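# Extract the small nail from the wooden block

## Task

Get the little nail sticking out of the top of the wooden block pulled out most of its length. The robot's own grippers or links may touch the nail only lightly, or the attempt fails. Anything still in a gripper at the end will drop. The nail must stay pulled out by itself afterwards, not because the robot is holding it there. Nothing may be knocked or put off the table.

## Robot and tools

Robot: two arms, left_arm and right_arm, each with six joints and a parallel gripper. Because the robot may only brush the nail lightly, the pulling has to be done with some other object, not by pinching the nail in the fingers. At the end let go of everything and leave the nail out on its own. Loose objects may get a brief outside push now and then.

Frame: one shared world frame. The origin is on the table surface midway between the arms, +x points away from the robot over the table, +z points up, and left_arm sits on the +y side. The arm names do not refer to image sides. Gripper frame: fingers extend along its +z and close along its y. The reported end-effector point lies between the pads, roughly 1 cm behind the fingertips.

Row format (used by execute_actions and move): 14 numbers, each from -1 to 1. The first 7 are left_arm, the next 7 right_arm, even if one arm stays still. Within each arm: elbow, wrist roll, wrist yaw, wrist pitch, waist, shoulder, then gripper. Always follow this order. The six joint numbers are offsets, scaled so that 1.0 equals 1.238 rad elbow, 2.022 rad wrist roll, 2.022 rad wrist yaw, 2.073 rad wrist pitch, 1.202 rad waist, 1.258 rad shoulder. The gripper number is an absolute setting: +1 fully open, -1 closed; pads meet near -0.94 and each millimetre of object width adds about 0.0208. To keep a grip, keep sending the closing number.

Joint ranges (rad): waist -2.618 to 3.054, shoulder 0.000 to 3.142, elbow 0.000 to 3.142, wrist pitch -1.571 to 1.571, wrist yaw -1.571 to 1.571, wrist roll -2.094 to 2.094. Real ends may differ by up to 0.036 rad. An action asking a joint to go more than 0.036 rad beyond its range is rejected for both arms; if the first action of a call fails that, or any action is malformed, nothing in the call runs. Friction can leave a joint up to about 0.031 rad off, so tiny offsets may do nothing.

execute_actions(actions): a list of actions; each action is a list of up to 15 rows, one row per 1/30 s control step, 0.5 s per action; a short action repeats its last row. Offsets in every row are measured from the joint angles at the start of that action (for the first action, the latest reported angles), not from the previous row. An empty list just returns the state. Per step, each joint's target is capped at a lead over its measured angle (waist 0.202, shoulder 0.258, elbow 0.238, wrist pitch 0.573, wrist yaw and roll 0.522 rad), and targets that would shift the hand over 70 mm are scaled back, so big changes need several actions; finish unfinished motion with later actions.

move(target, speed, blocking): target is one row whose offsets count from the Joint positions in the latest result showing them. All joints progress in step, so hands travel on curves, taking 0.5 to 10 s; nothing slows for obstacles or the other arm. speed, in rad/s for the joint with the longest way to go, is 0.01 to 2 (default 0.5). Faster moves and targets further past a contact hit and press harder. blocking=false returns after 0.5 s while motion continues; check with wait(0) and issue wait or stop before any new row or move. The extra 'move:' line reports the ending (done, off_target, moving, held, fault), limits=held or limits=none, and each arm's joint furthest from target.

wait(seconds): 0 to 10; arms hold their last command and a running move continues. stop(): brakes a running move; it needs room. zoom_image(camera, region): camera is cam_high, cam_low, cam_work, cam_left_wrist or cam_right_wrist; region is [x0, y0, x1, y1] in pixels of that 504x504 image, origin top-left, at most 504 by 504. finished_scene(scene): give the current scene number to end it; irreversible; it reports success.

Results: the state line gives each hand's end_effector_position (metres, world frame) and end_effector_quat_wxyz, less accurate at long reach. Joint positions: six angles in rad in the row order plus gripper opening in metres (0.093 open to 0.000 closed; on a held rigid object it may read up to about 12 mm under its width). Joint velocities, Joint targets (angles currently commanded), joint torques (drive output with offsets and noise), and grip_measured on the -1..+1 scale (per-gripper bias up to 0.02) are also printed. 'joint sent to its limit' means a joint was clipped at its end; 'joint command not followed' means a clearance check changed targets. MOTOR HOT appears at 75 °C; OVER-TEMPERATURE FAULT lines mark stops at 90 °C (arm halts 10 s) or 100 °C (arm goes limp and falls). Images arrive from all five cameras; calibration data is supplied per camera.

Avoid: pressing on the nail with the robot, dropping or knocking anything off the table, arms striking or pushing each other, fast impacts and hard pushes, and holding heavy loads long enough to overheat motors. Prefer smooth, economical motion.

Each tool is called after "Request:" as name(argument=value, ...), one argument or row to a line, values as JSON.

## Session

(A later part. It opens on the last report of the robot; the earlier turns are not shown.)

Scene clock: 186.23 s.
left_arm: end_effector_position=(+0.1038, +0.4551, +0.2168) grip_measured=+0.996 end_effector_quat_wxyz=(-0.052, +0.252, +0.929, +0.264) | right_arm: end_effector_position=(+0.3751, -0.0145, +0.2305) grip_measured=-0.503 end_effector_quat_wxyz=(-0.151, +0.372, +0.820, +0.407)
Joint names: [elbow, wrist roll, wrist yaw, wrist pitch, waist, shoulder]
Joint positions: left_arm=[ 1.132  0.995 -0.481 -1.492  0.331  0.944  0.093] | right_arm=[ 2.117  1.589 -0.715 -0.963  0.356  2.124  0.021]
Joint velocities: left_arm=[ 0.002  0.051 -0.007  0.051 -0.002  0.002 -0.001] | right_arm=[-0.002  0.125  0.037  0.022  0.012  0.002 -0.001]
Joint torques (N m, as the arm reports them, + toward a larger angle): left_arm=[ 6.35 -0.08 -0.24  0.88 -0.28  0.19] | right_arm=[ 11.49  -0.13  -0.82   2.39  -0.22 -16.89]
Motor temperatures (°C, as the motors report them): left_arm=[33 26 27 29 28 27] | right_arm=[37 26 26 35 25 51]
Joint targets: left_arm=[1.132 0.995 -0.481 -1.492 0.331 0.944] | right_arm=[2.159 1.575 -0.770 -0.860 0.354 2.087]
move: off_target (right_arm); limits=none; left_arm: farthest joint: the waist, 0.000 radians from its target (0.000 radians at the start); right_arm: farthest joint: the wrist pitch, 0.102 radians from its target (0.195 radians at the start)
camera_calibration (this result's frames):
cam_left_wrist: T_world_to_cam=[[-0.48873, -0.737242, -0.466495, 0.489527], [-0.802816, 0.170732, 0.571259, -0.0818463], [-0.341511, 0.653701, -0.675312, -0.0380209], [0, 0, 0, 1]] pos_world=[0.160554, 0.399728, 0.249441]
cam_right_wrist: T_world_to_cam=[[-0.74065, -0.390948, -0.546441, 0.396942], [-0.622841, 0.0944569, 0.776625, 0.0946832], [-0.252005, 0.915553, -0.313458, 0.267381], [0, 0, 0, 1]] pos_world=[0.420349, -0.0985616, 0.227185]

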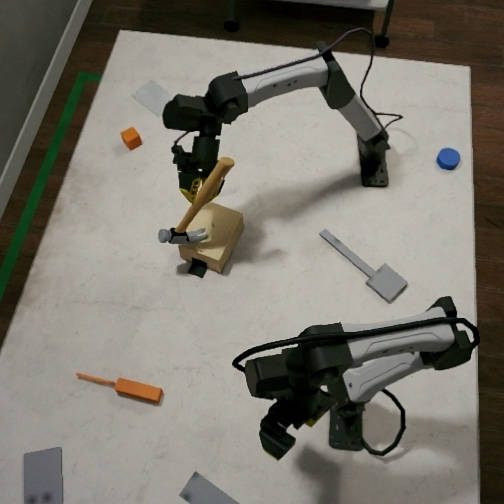

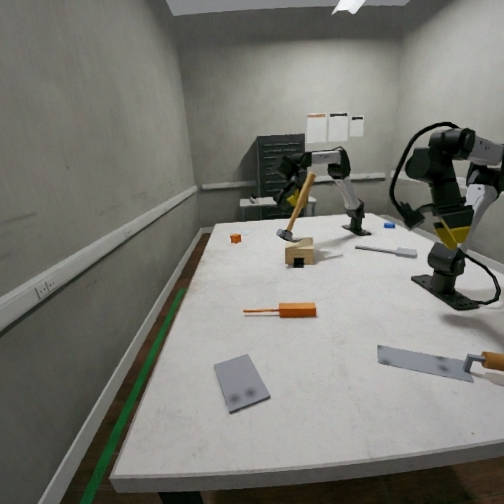

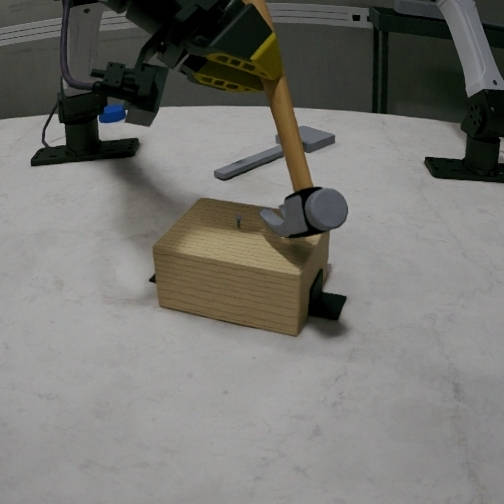

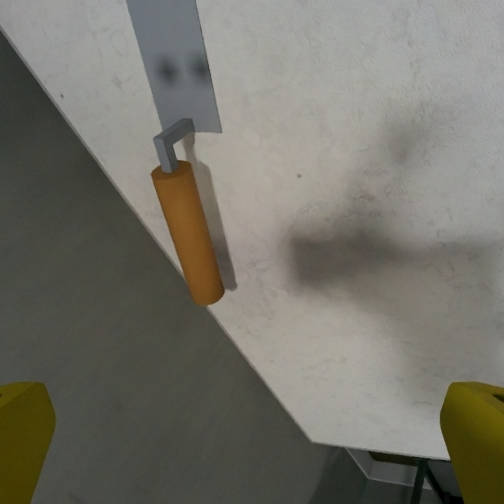

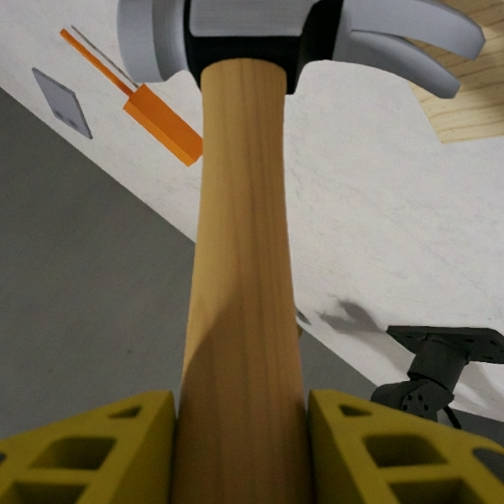

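Request:
execute_actions(
  actions=[
    [[0,0,0,0,0,0,1, 0.034,-0.007,-0.027,0.05,0,-0.015,-1],[0,0,0,0,0,0,1, 0.034,-0.007,-0.027,0.05,0,-0.01,-1],[0,0,0,0,0,0,1, 0.034,-0.007,-0.027,0.05,0,-0.005,-1],[0,0,0,0,0,0,1, 0.034,-0.007,-0.027,0.05,0,0,-1],[0,0,0,0,0,0,1, 0.034,-0.007,-0.027,0.05,0,0.004,-1],[0,0,0,0,0,0,1, 0.034,-0.007,-0.027,0.05,0,0.008,-1],[0,0,0,0,0,0,1, 0.034,-0.007,-0.027,0.05,0,0.012,-1],[0,0,0,0,0,0,1, 0.034,-0.007,-0.027,0.05,0,0.016,-1],[0,0,0,0,0,0,1, 0.034,-0.007,-0.027,0.05,0,0.019,-1]],
  ],
)

Request:
zoom_image(
  camera="cam_work",
  region=[200, 170, 360, 290],
)

Request:
zoom_image(
  camera="cam_high",
  region=[150, 190, 250, 290],
)

Scene clock: 203.37 s.
left_arm: end_effector_position=(+0.1038, +0.4551, +0.2168) grip_measured=+0.996 end_effector_quat_wxyz=(-0.052, +0.252, +0.929, +0.264) | right_arm: end_effector_position=(+0.3804, -0.0106, +0.2109) grip_measured=-0.503 end_effector_quat_wxyz=(-0.162, +0.377, +0.821, +0.398)
Joint names: [elbow, wrist roll, wrist yaw, wrist pitch, waist, shoulder]
Joint positions: left_arm=[ 1.132  0.995 -0.481 -1.492  0.331  0.944  0.093] | right_arm=[ 2.117  1.589 -0.722 -0.948  0.356  2.168  0.021]
Joint velocities: left_arm=[-0.007  0.007 -0.066 -0.081 -0.017 -0.017 -0.   ] | right_arm=[ 0.022  0.037 -0.022  0.037 -0.017  0.007  0.   ]
Joint torques (N m, as the arm reports them, + toward a larger angle): left_arm=[ 6.41 -0.08 -0.25  0.88 -0.27  0.19] | right_arm=[ 11.51  -0.2   -0.77   2.26  -0.15 -15.88]
Motor temperatures (°C, as the motors report them): left_arm=[33 26 27 29 28 27] | right_arm=[39 26 26 38 25 57]
Joint targets: left_arm=[1.132 0.995 -0.481 -1.492 0.331 0.944] | right_arm=[2.159 1.575 -0.770 -0.859 0.356 2.148]
camera_calibration (this result's frames):
cam_left_wrist: T_world_to_cam=[[-0.48873, -0.737242, -0.466495, 0.489527], [-0.802816, 0.170732, 0.571259, -0.0818463], [-0.341511, 0.653701, -0.675312, -0.0380209], [0, 0, 0, 1]] pos_world=[0.160554, 0.399728, 0.249441]
cam_right_wrist: T_world_to_cam=[[-0.754597, -0.398542, -0.521295, 0.391667], [-0.600613, 0.0995298, 0.793321, 0.100938], [-0.264287, 0.911734, -0.314474, 0.263803], [0, 0, 0, 1]] pos_world=[0.425895, -0.0944684, 0.207057]

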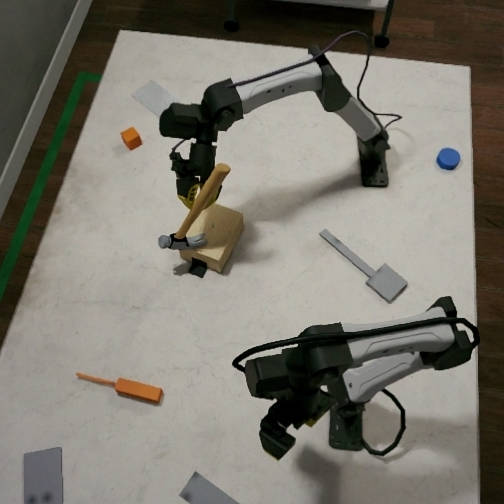

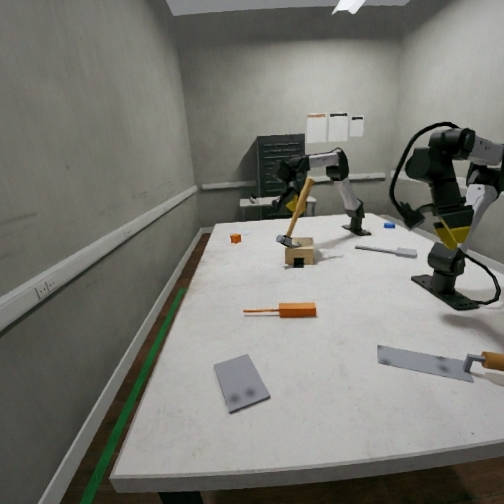

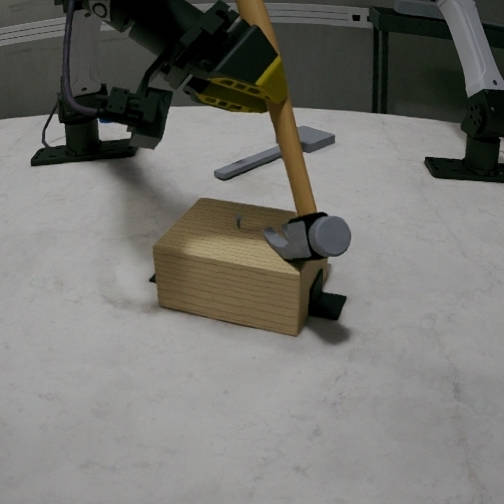

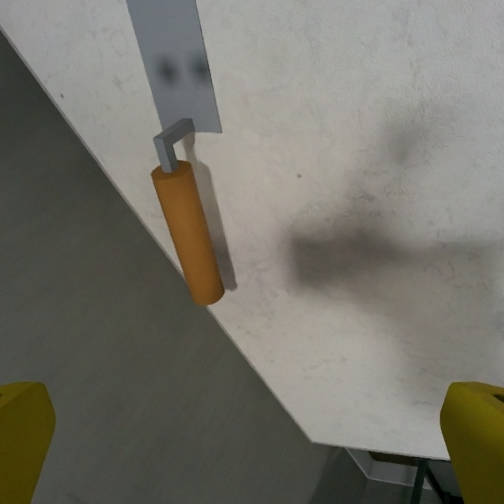

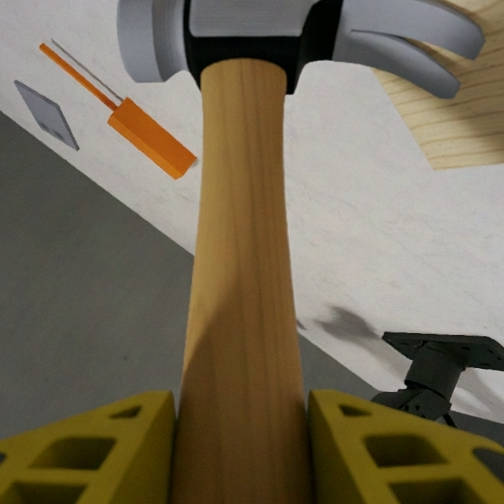

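Region (200, 170, 360, 290) of cam_work's 504x504 image, scaled by 3.150, with more detail than that image has; it fills the top 378 rows of this view, and the rest is white.

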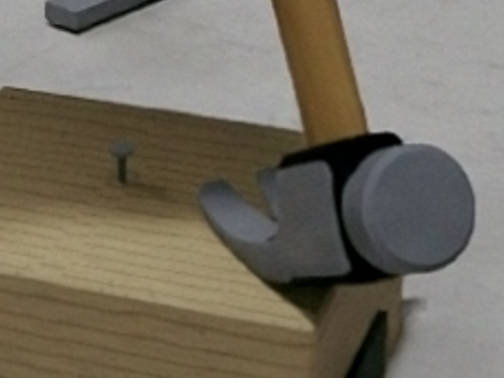

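Region (150, 190, 250, 290) of cam_high's 504x504 image, scaled by 5.040, with more detail than that image has.

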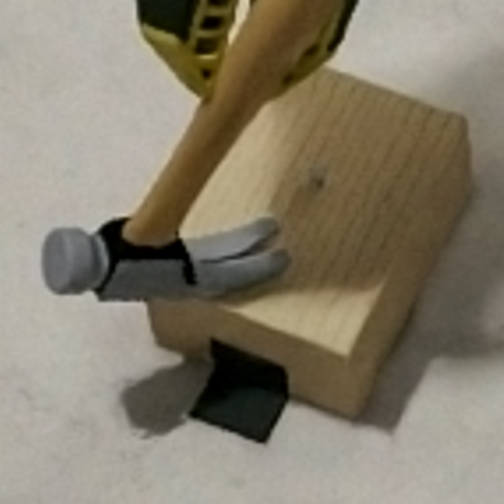

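Request:
execute_actions(
  actions=[
    [[0,0,0,0,0,0,1, 0.034,-0.007,-0.024,0.043,-0.01,-0.016,-1],[0,0,0,0,0,0,1, 0.034,-0.007,-0.024,0.043,-0.018,-0.016,-1],[0,0,0,0,0,0,1, 0.034,-0.007,-0.024,0.043,-0.025,-0.016,-1],[0,0,0,0,0,0,1, 0.034,-0.007,-0.024,0.043,-0.032,-0.016,-1],[0,0,0,0,0,0,1, 0.034,-0.007,-0.024,0.043,-0.038,-0.016,-1],[0,0,0,0,0,0,1, 0.034,-0.007,-0.024,0.043,-0.044,-0.016,-1],[0,0,0,0,0,0,1, 0.034,-0.007,-0.024,0.043,-0.048,-0.016,-1]],
  ],
)

Request:
zoom_image(
  camera="cam_work",
  region=[200, 170, 360, 290],
)

Request:
zoom_image(
  camera="cam_high",
  region=[150, 190, 250, 290],
)

Request:
zoom_image(
  camera="cam_low",
  region=[265, 215, 325, 275],
)

Scene clock: 225.47 s.
left_arm: end_effector_position=(+0.1038, +0.4551, +0.2168) grip_measured=+0.996 end_effector_quat_wxyz=(-0.052, +0.252, +0.929, +0.264) | right_arm: end_effector_position=(+0.4014, -0.0359, +0.2107) grip_measured=-0.503 end_effector_quat_wxyz=(-0.148, +0.402, +0.809, +0.402)
Joint names: [elbow, wrist roll, wrist yaw, wrist pitch, waist, shoulder]
Joint positions: left_arm=[ 1.132  0.995 -0.481 -1.492  0.331  0.944  0.093] | right_arm=[ 2.117  1.589 -0.719 -0.948  0.295  2.168  0.021]
Joint velocities: left_arm=[-0.002  0.037  0.081  0.037 -0.012 -0.012 -0.   ] | right_arm=[ 0.017  0.007  0.007  0.022  0.002  0.002 -0.003]
Joint torques (N m, as the arm reports them, + toward a larger angle): left_arm=[ 6.42 -0.07 -0.24  0.86 -0.29  0.16] | right_arm=[ 11.54  -0.24  -0.76   2.22  -0.02 -15.78]
Motor temperatures (°C, as the motors report them): left_arm=[34 26 27 30 28 27] | right_arm=[41 26 26 40 25 60]
Joint targets: left_arm=[1.132 0.995 -0.481 -1.492 0.331 0.944] | right_arm=[2.159 1.575 -0.771 -0.860 0.298 2.148]
camera_calibration (this result's frames):
cam_left_wrist: T_world_to_cam=[[-0.48873, -0.737242, -0.466495, 0.489527], [-0.802816, 0.170732, 0.571259, -0.0818463], [-0.341511, 0.653701, -0.675312, -0.0380209], [0, 0, 0, 1]] pos_world=[0.160554, 0.399728, 0.249441]
cam_right_wrist: T_world_to_cam=[[-0.777012, -0.351829, -0.521985, 0.408138], [-0.594591, 0.137958, 0.792104, 0.115421], [-0.206673, 0.925842, -0.316389, 0.270197], [0, 0, 0, 1]] pos_world=[0.441599, -0.122488, 0.207104]

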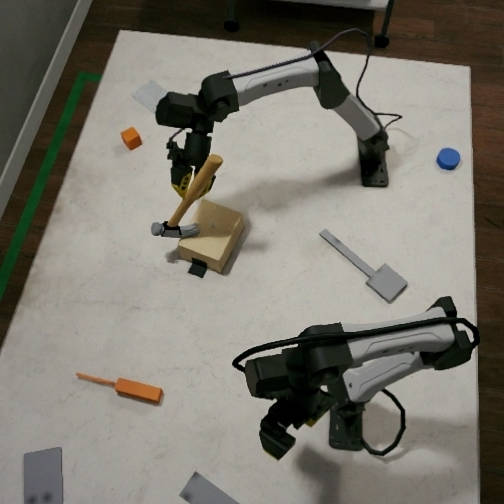

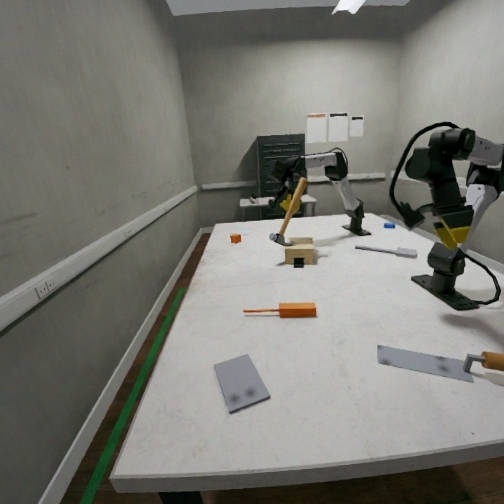

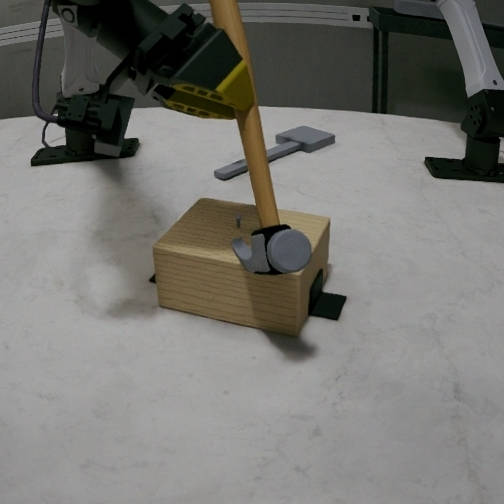

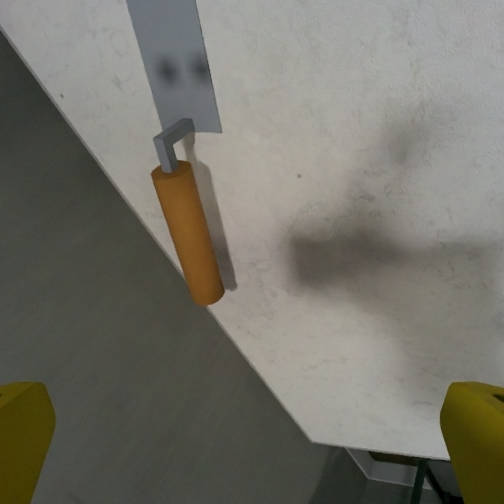

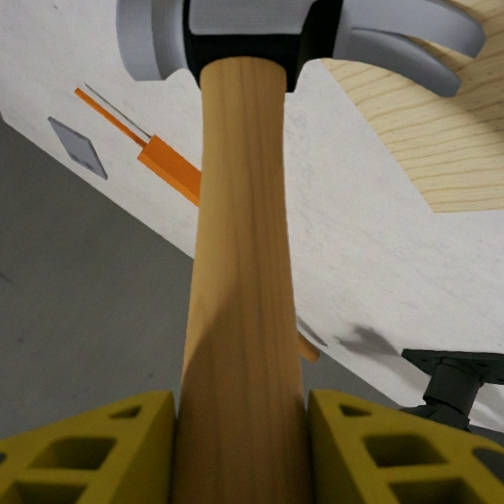

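Region (200, 170, 360, 290) of cam_work's 504x504 image, scaled by 3.150, with more detail than that image has; it fills the top 378 rows of this view, and the rest is white.

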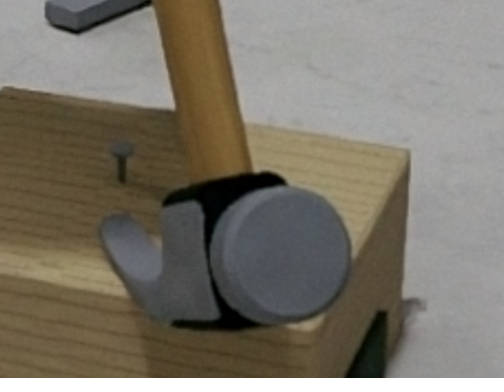

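Region (150, 190, 250, 290) of cam_high's 504x504 image, scaled by 5.040, with more detail than that image has.

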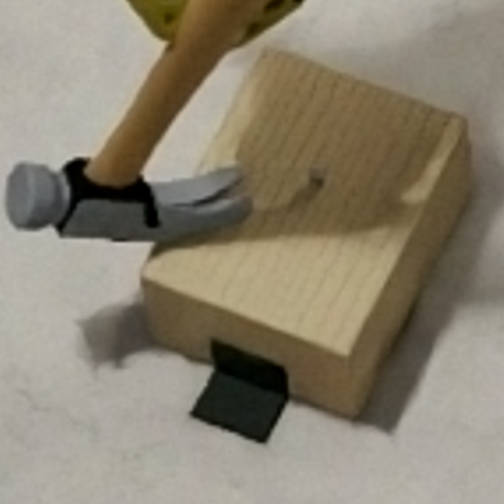

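Region (265, 215, 325, 275) of cam_low's 504x504 image, scaled by 8.400, with more detail than that image has.

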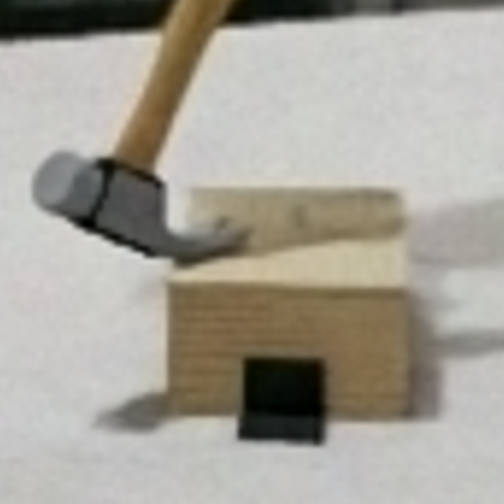

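Request:
execute_actions(
  actions=[
    [[0,0,0,0,0,0,1, 0,-0.007,-0.025,0.048,0.014,-0.03,-1],[0,0,0,0,0,0,1, -0.015,-0.007,-0.025,0.053,0.014,-0.038,-1],[0,0,0,0,0,0,1, -0.03,-0.007,-0.025,0.059,0.014,-0.047,-1],[0,0,0,0,0,0,1, -0.045,-0.007,-0.025,0.064,0.014,-0.055,-1],[0,0,0,0,0,0,1, -0.06,-0.007,-0.025,0.069,0.014,-0.063,-1],[0,0,0,0,0,0,1, -0.075,-0.007,-0.025,0.075,0.014,-0.072,-1],[0,0,0,0,0,0,1, -0.09,-0.007,-0.025,0.08,0.014,-0.08,-1],[0,0,0,0,0,0,1, -0.105,-0.007,-0.025,0.085,0.014,-0.088,-1],[0,0,0,0,0,0,1, -0.12,-0.007,-0.025,0.09,0.014,-0.096,-1],[0,0,0,0,0,0,1, -0.135,-0.007,-0.025,0.096,0.014,-0.105,-1],[0,0,0,0,0,0,1, -0.149,-0.007,-0.025,0.101,0.014,-0.113,-1]],
  ],
)

Request:
wait(
  seconds=0.3,
)

Scene clock: 243.83 s.
left_arm: end_effector_position=(+0.1038, +0.4551, +0.2168) grip_measured=+0.996 end_effector_quat_wxyz=(-0.052, +0.252, +0.929, +0.264) | right_arm: end_effector_position=(+0.3859, -0.0394, +0.2093) grip_measured=-0.503 end_effector_quat_wxyz=(-0.141, +0.392, +0.810, +0.414)
Joint names: [elbow, wrist roll, wrist yaw, wrist pitch, waist, shoulder]
Joint positions: left_arm=[ 1.132  0.995 -0.481 -1.492  0.331  0.944  0.093] | right_arm=[ 1.937  1.589 -0.72  -0.836  0.302  2.065  0.021]
Joint velocities: left_arm=[ 0.002  0.037  0.037 -0.037  0.002 -0.002 -0.001] | right_arm=[-0.042  0.022 -0.007  0.051  0.032 -0.017  0.   ]
Joint torques (N m, as the arm reports them, + toward a larger angle): left_arm=[ 6.4  -0.08 -0.24  0.88 -0.32  0.15] | right_arm=[  7.72  -0.22  -0.74   2.34   0.49 -16.78]
Motor temperatures (°C, as the motors report them): left_arm=[34 26 27 30 28 27] | right_arm=[42 26 26 41 25 62]
Joint targets: left_arm=[1.132 0.995 -0.481 -1.492 0.331 0.944] | right_arm=[1.933 1.575 -0.770 -0.738 0.312 2.025]
camera_calibration (this result's frames):
cam_left_wrist: T_world_to_cam=[[-0.48873, -0.737242, -0.466495, 0.489527], [-0.802816, 0.170732, 0.571259, -0.0818463], [-0.341511, 0.653701, -0.675312, -0.0380209], [0, 0, 0, 1]] pos_world=[0.160554, 0.399728, 0.249441]
cam_right_wrist: T_world_to_cam=[[-0.758203, -0.349207, -0.55062, 0.393025], [-0.619294, 0.12152, 0.775698, 0.120068], [-0.203968, 0.929133, -0.308398, 0.26715], [0, 0, 0, 1]] pos_world=[0.42684, -0.125561, 0.205659]

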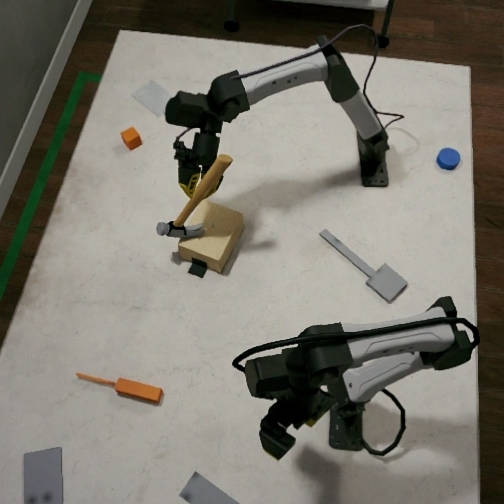

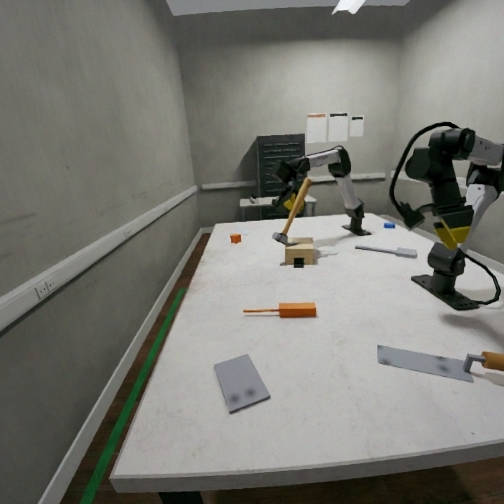

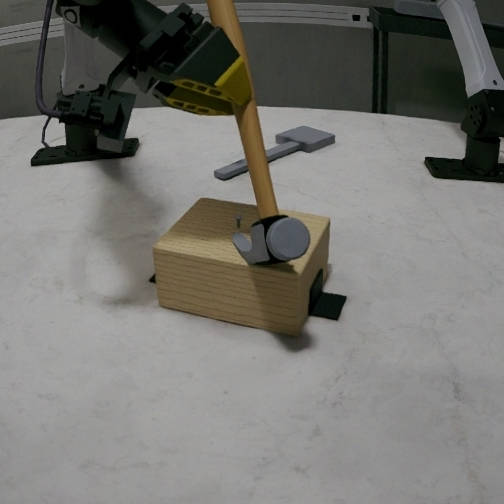

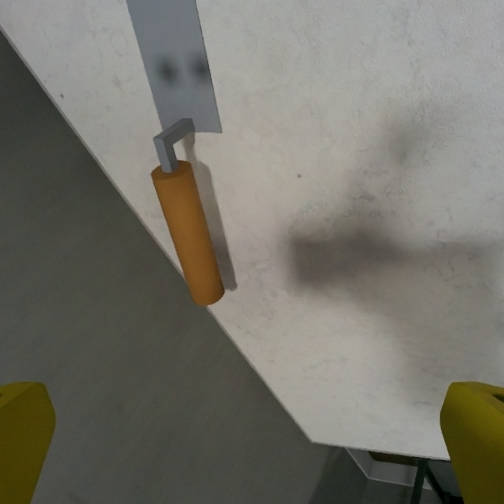

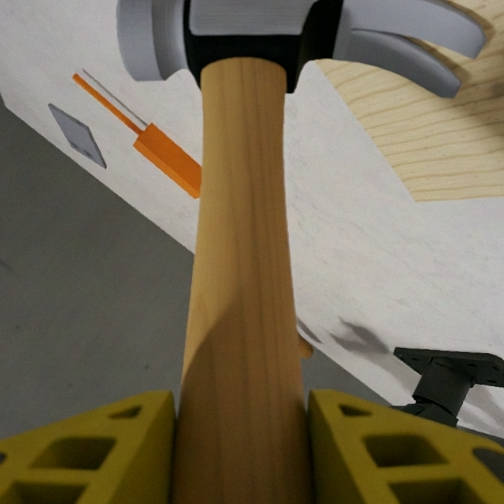

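Scene clock: 244.13 s.
left_arm: end_effector_position=(+0.1038, +0.4551, +0.2168) grip_measured=+0.996 end_effector_quat_wxyz=(-0.052, +0.252, +0.929, +0.264) | right_arm: end_effector_position=(+0.3863, -0.0391, +0.2094) grip_measured=-0.503 end_effector_quat_wxyz=(-0.140, +0.391, +0.809, +0.415)
Joint names: [elbow, wrist roll, wrist yaw, wrist pitch, waist, shoulder]
Joint positions: left_arm=[ 1.132  0.995 -0.481 -1.492  0.331  0.944  0.093] | right_arm=[ 1.935  1.589 -0.721 -0.832  0.302  2.064  0.021]
Joint velocities: left_arm=[ 0.007  0.037  0.051  0.037  0.007 -0.007 -0.   ] | right_arm=[ 0.002 -0.051 -0.051 -0.022 -0.017  0.002 -0.   ]
Joint torques (N m, as the arm reports them, + toward a larger angle): left_arm=[ 6.41 -0.08 -0.25  0.88 -0.26  0.21] | right_arm=[  7.71  -0.17  -0.74   2.32   0.64 -16.72]
Motor temperatures (°C, as the motors report them): left_arm=[34 26 27 30 28 27] | right_arm=[42 26 26 41 25 62]
Joint targets: left_arm=[1.132 0.995 -0.481 -1.492 0.331 0.944] | right_arm=[1.933 1.575 -0.770 -0.738 0.312 2.025]
wait: 0.30 s; no rest
camera_calibration (this result's frames):
cam_left_wrist: T_world_to_cam=[[-0.48873, -0.737242, -0.466495, 0.489527], [-0.802816, 0.170732, 0.571259, -0.0818463], [-0.341511, 0.653701, -0.675312, -0.0380209], [0, 0, 0, 1]] pos_world=[0.160554, 0.399728, 0.249441]
cam_right_wrist: T_world_to_cam=[[-0.756688, -0.348489, -0.553154, 0.393383], [-0.621261, 0.119778, 0.774395, 0.121136], [-0.203612, 0.929628, -0.307137, 0.266613], [0, 0, 0, 1]] pos_world=[0.427211, -0.125271, 0.205681]

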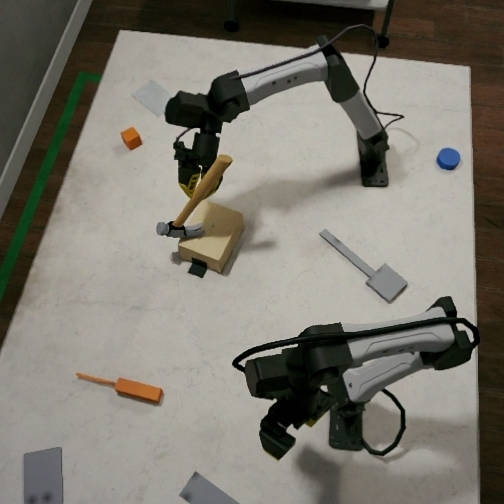

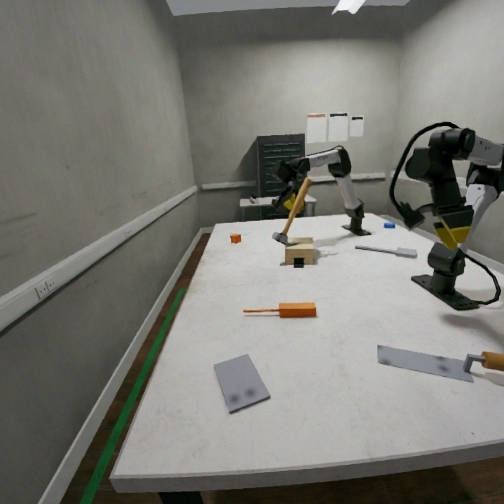

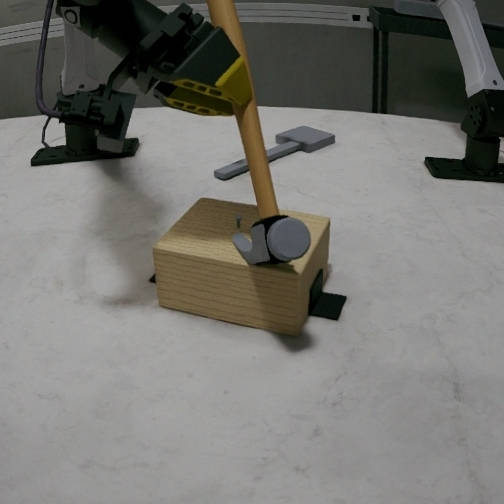

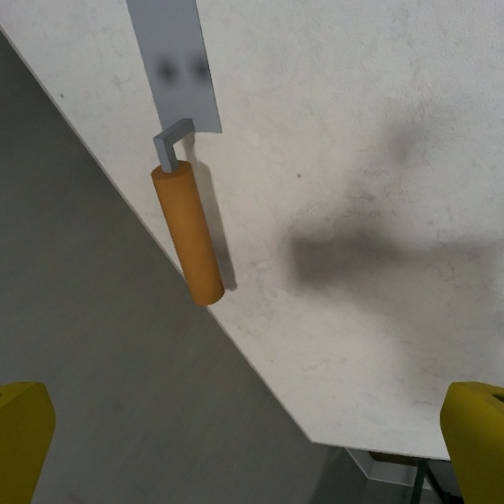

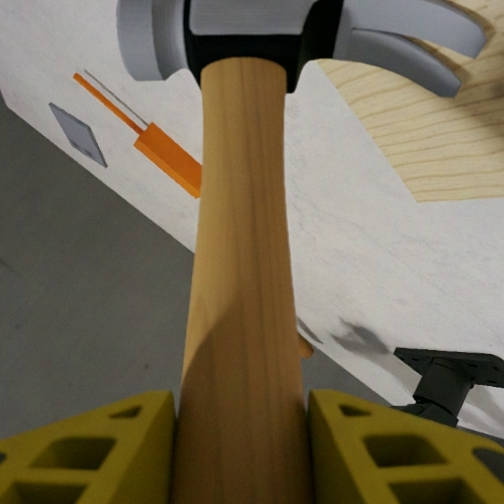

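Request:
execute_actions(
  actions=[
    [[0,0,0,0,0,0,1, 0,-0.007,-0.025,0.046,0.012,-0.031,-1],[0,0,0,0,0,0,1, -0.015,-0.007,-0.025,0.051,0.012,-0.039,-1],[0,0,0,0,0,0,1, -0.03,-0.007,-0.025,0.056,0.012,-0.047,-1],[0,0,0,0,0,0,1, -0.044,-0.007,-0.025,0.061,0.012,-0.055,-1],[0,0,0,0,0,0,1, -0.058,-0.007,-0.025,0.066,0.012,-0.063,-1],[0,0,0,0,0,0,1, -0.072,-0.007,-0.025,0.071,0.012,-0.072,-1],[0,0,0,0,0,0,1, -0.087,-0.007,-0.025,0.076,0.012,-0.08,-1],[0,0,0,0,0,0,1, -0.101,-0.007,-0.025,0.08,0.012,-0.088,-1],[0,0,0,0,0,0,1, -0.115,-0.007,-0.025,0.085,0.012,-0.096,-1],[0,0,0,0,0,0,1, -0.13,-0.007,-0.025,0.09,0.012,-0.105,-1],[0,0,0,0,0,0,1, -0.144,-0.007,-0.025,0.094,0.012,-0.113,-1]],
  ],
)

Request:
zoom_image(
  camera="cam_work",
  region=[200, 170, 360, 290],
)

Request:
zoom_image(
  camera="cam_high",
  region=[150, 190, 250, 290],
)

Request:
zoom_image(
  camera="cam_low",
  region=[265, 215, 325, 275],
)

Scene clock: 256.53 s.
left_arm: end_effector_position=(+0.1038, +0.4551, +0.2168) grip_measured=+0.996 end_effector_quat_wxyz=(-0.052, +0.252, +0.929, +0.264) | right_arm: end_effector_position=(+0.3680, -0.0454, +0.2079) grip_measured=-0.503 end_effector_quat_wxyz=(-0.132, +0.382, +0.809, +0.426)
Joint names: [elbow, wrist roll, wrist yaw, wrist pitch, waist, shoulder]
Joint positions: left_arm=[ 1.132  0.995 -0.481 -1.492  0.331  0.944  0.093] | right_arm=[ 1.761  1.589 -0.722 -0.731  0.306  1.959  0.021]
Joint velocities: left_arm=[ 0.012  0.022 -0.022  0.007  0.012 -0.007 -0.001] | right_arm=[-0.037 -0.022  0.037  0.081 -0.002 -0.007  0.   ]
Joint torques (N m, as the arm reports them, + toward a larger angle): left_arm=[ 6.41 -0.08 -0.25  0.88 -0.27  0.16] | right_arm=[  7.87  -0.17  -0.76   2.32   0.5  -15.63]
Motor temperatures (°C, as the motors report them): left_arm=[34 26 27 30 28 27] | right_arm=[40 26 26 42 25 64]
Joint targets: left_arm=[1.132 0.995 -0.481 -1.492 0.331 0.944] | right_arm=[1.757 1.575 -0.772 -0.637 0.316 1.922]
camera_calibration (this result's frames):
cam_left_wrist: T_world_to_cam=[[-0.48873, -0.737242, -0.466495, 0.489527], [-0.802816, 0.170732, 0.571259, -0.0818463], [-0.341511, 0.653701, -0.675312, -0.0380209], [0, 0, 0, 1]] pos_world=[0.160554, 0.399728, 0.249441]
cam_right_wrist: T_world_to_cam=[[-0.738801, -0.343952, -0.579543, 0.375667], [-0.643672, 0.105379, 0.758011, 0.122693], [-0.199648, 0.933055, -0.299247, 0.26533], [0, 0, 0, 1]] pos_world=[0.40949, -0.131285, 0.204112]

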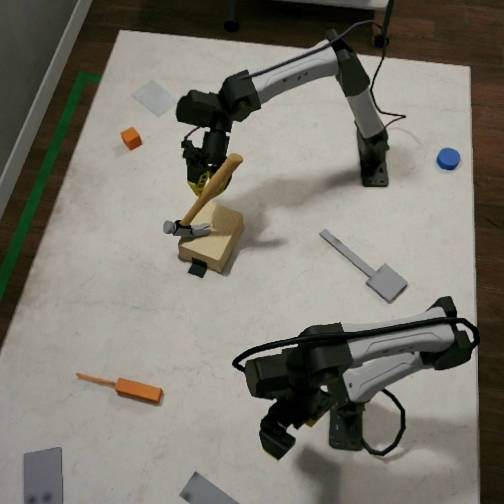

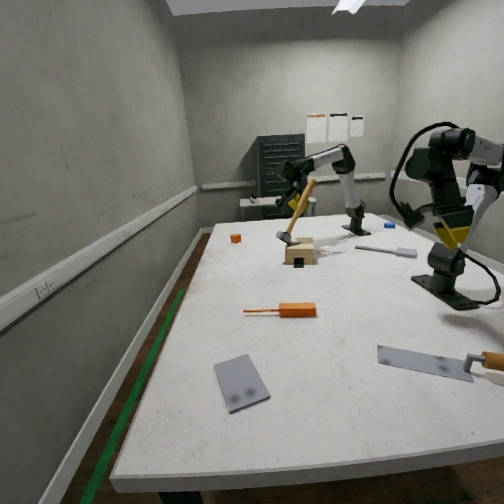

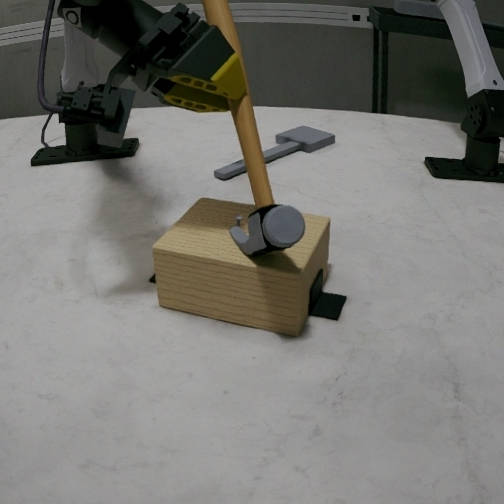

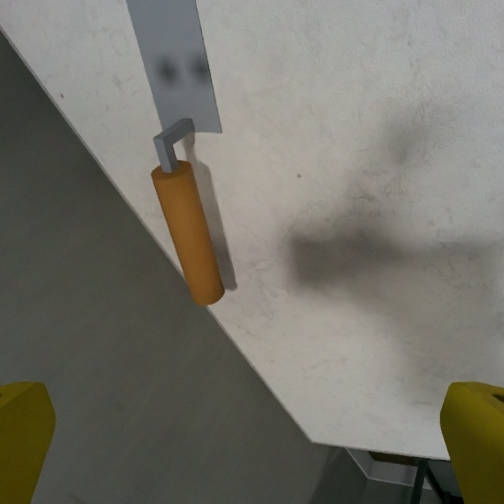

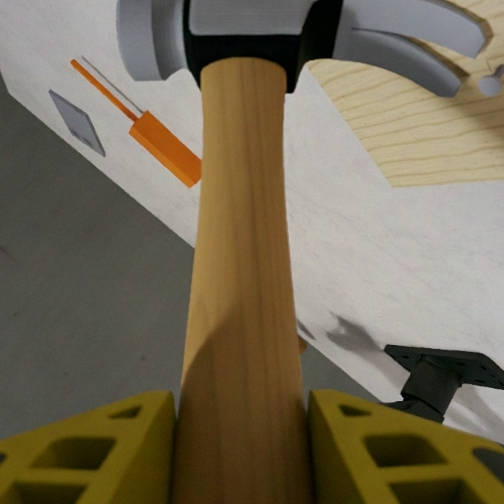

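Region (200, 170, 360, 290) of cam_work's 504x504 image, scaled by 3.150, with more detail than that image has; it fills the top 378 rows of this view, and the rest is white.

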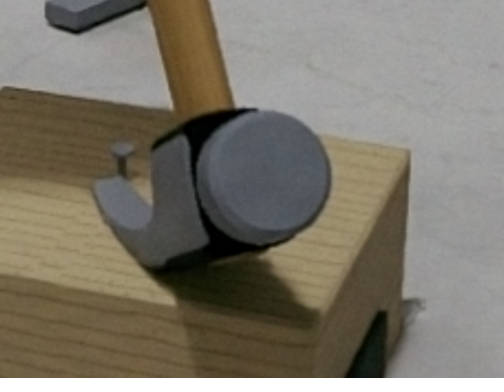

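Region (150, 190, 250, 290) of cam_high's 504x504 image, scaled by 5.040, with more detail than that image has.

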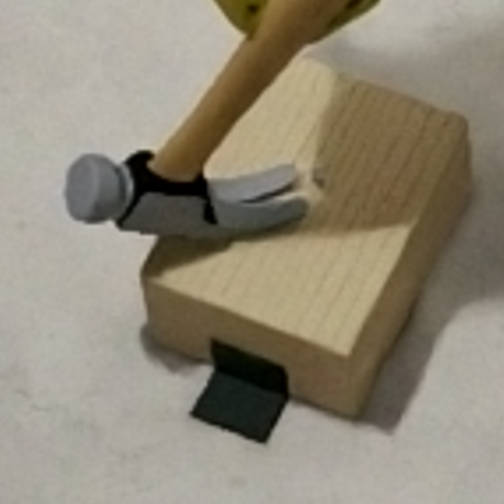

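Region (265, 215, 325, 275) of cam_low's 504x504 image, scaled by 8.400, with more detail than that image has.

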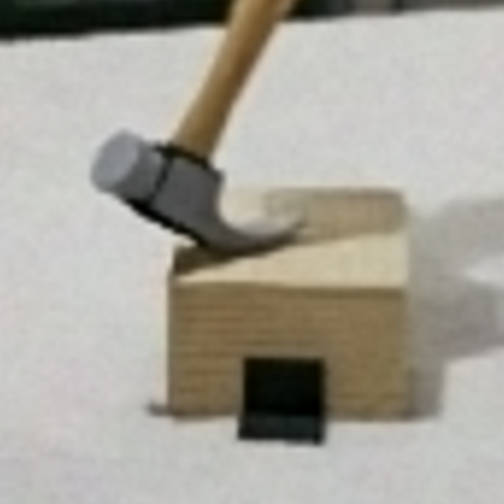

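Request:
execute_actions(
  actions=[
    [[0,0,0,0,0,0,1, -0.003,-0.007,-0.025,0.045,0,-0.03,-1],[0,0,0,0,0,0,1, -0.012,-0.007,-0.025,0.047,0,-0.036,-1],[0,0,0,0,0,0,1, -0.021,-0.007,-0.025,0.049,0,-0.042,-1],[0,0,0,0,0,0,1, -0.03,-0.007,-0.025,0.051,0,-0.048,-1],[0,0,0,0,0,0,1, -0.04,-0.007,-0.025,0.053,0,-0.055,-1],[0,0,0,0,0,0,1, -0.049,-0.007,-0.025,0.054,0,-0.061,-1],[0,0,0,0,0,0,1, -0.058,-0.007,-0.025,0.056,0,-0.067,-1],[0,0,0,0,0,0,1, -0.067,-0.007,-0.025,0.058,0,-0.073,-1],[0,0,0,0,0,0,1, -0.077,-0.007,-0.025,0.059,0,-0.079,-1]],
  ],
)

Request:
zoom_image(
  camera="cam_work",
  region=[200, 170, 360, 290],
)

Request:
zoom_image(
  camera="cam_right_wrist",
  region=[324, 0, 504, 140],
)

Scene clock: 270.20 s.
left_arm: end_effector_position=(+0.1038, +0.4551, +0.2168) grip_measured=+0.996 end_effector_quat_wxyz=(-0.052, +0.252, +0.929, +0.264) | right_arm: end_effector_position=(+0.3555, -0.0512, +0.2074) grip_measured=-0.503 end_effector_quat_wxyz=(-0.131, +0.380, +0.809, +0.430)
Joint names: [elbow, wrist roll, wrist yaw, wrist pitch, waist, shoulder]
Joint positions: left_arm=[ 1.132  0.995 -0.481 -1.492  0.331  0.944  0.093] | right_arm=[ 1.669  1.589 -0.723 -0.692  0.306  1.897  0.021]
Joint velocities: left_arm=[-0.007  0.037 -0.081 -0.007  0.002  0.012  0.001] | right_arm=[ 0.012  0.022  0.051  0.037 -0.007  0.012  0.002]
Joint torques (N m, as the arm reports them, + toward a larger angle): left_arm=[ 6.4  -0.07 -0.23  0.89 -0.26  0.21] | right_arm=[  7.69  -0.21  -0.7    2.29  -0.04 -15.06]
Motor temperatures (°C, as the motors report them): left_arm=[34 26 27 30 28 27] | right_arm=[39 26 26 43 25 65]
Joint targets: left_arm=[1.132 0.995 -0.481 -1.492 0.331 0.944] | right_arm=[1.666 1.575 -0.772 -0.609 0.306 1.860]
camera_calibration (this result's frames):
cam_left_wrist: T_world_to_cam=[[-0.48873, -0.737242, -0.466495, 0.489527], [-0.802816, 0.170732, 0.571259, -0.0818463], [-0.341511, 0.653701, -0.675312, -0.0380209], [0, 0, 0, 1]] pos_world=[0.160554, 0.399728, 0.249441]
cam_right_wrist: T_world_to_cam=[[-0.733808, -0.341543, -0.58726, 0.364077], [-0.649749, 0.10042, 0.753487, 0.118544], [-0.198375, 0.934486, -0.295607, 0.26702], [0, 0, 0, 1]] pos_world=[0.397157, -0.137083, 0.20342]

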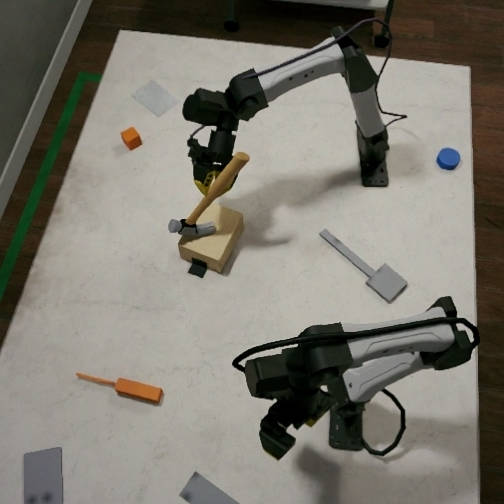

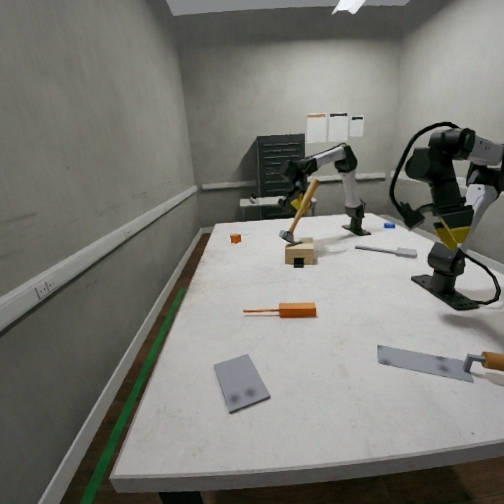

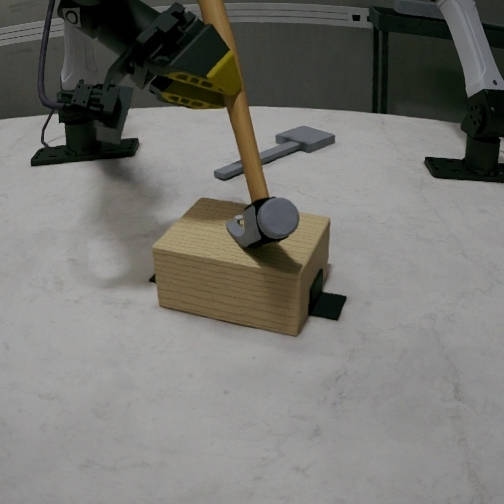

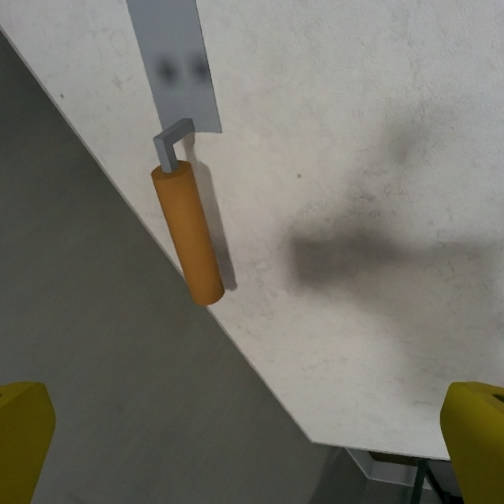

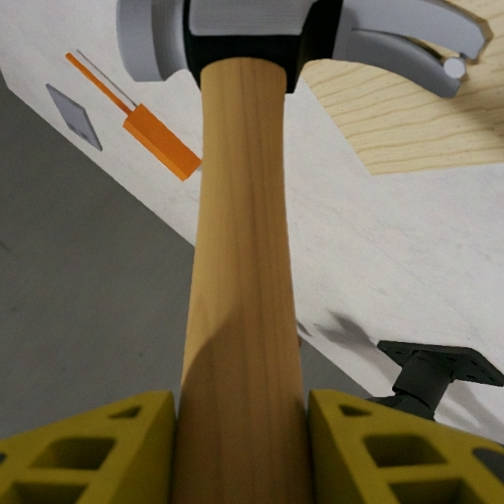

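Region (200, 170, 360, 290) of cam_work's 504x504 image, scaled by 3.150, with more detail than that image has; it fills the top 378 rows of this view, and the rest is white.

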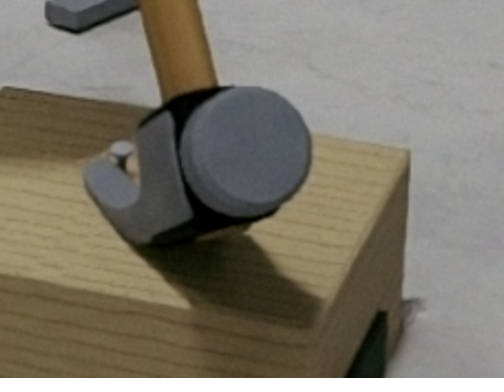

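Region (324, 0, 504, 140) of cam_right_wrist's 504x504 image, scaled by 2.800, with more detail than that image has.

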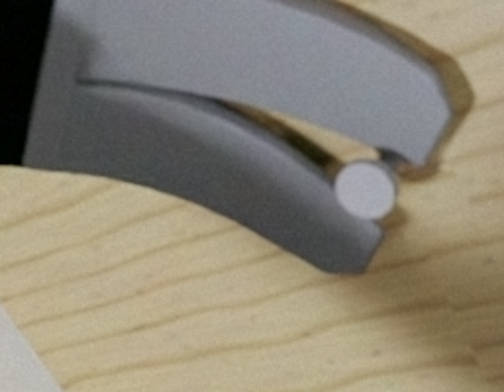

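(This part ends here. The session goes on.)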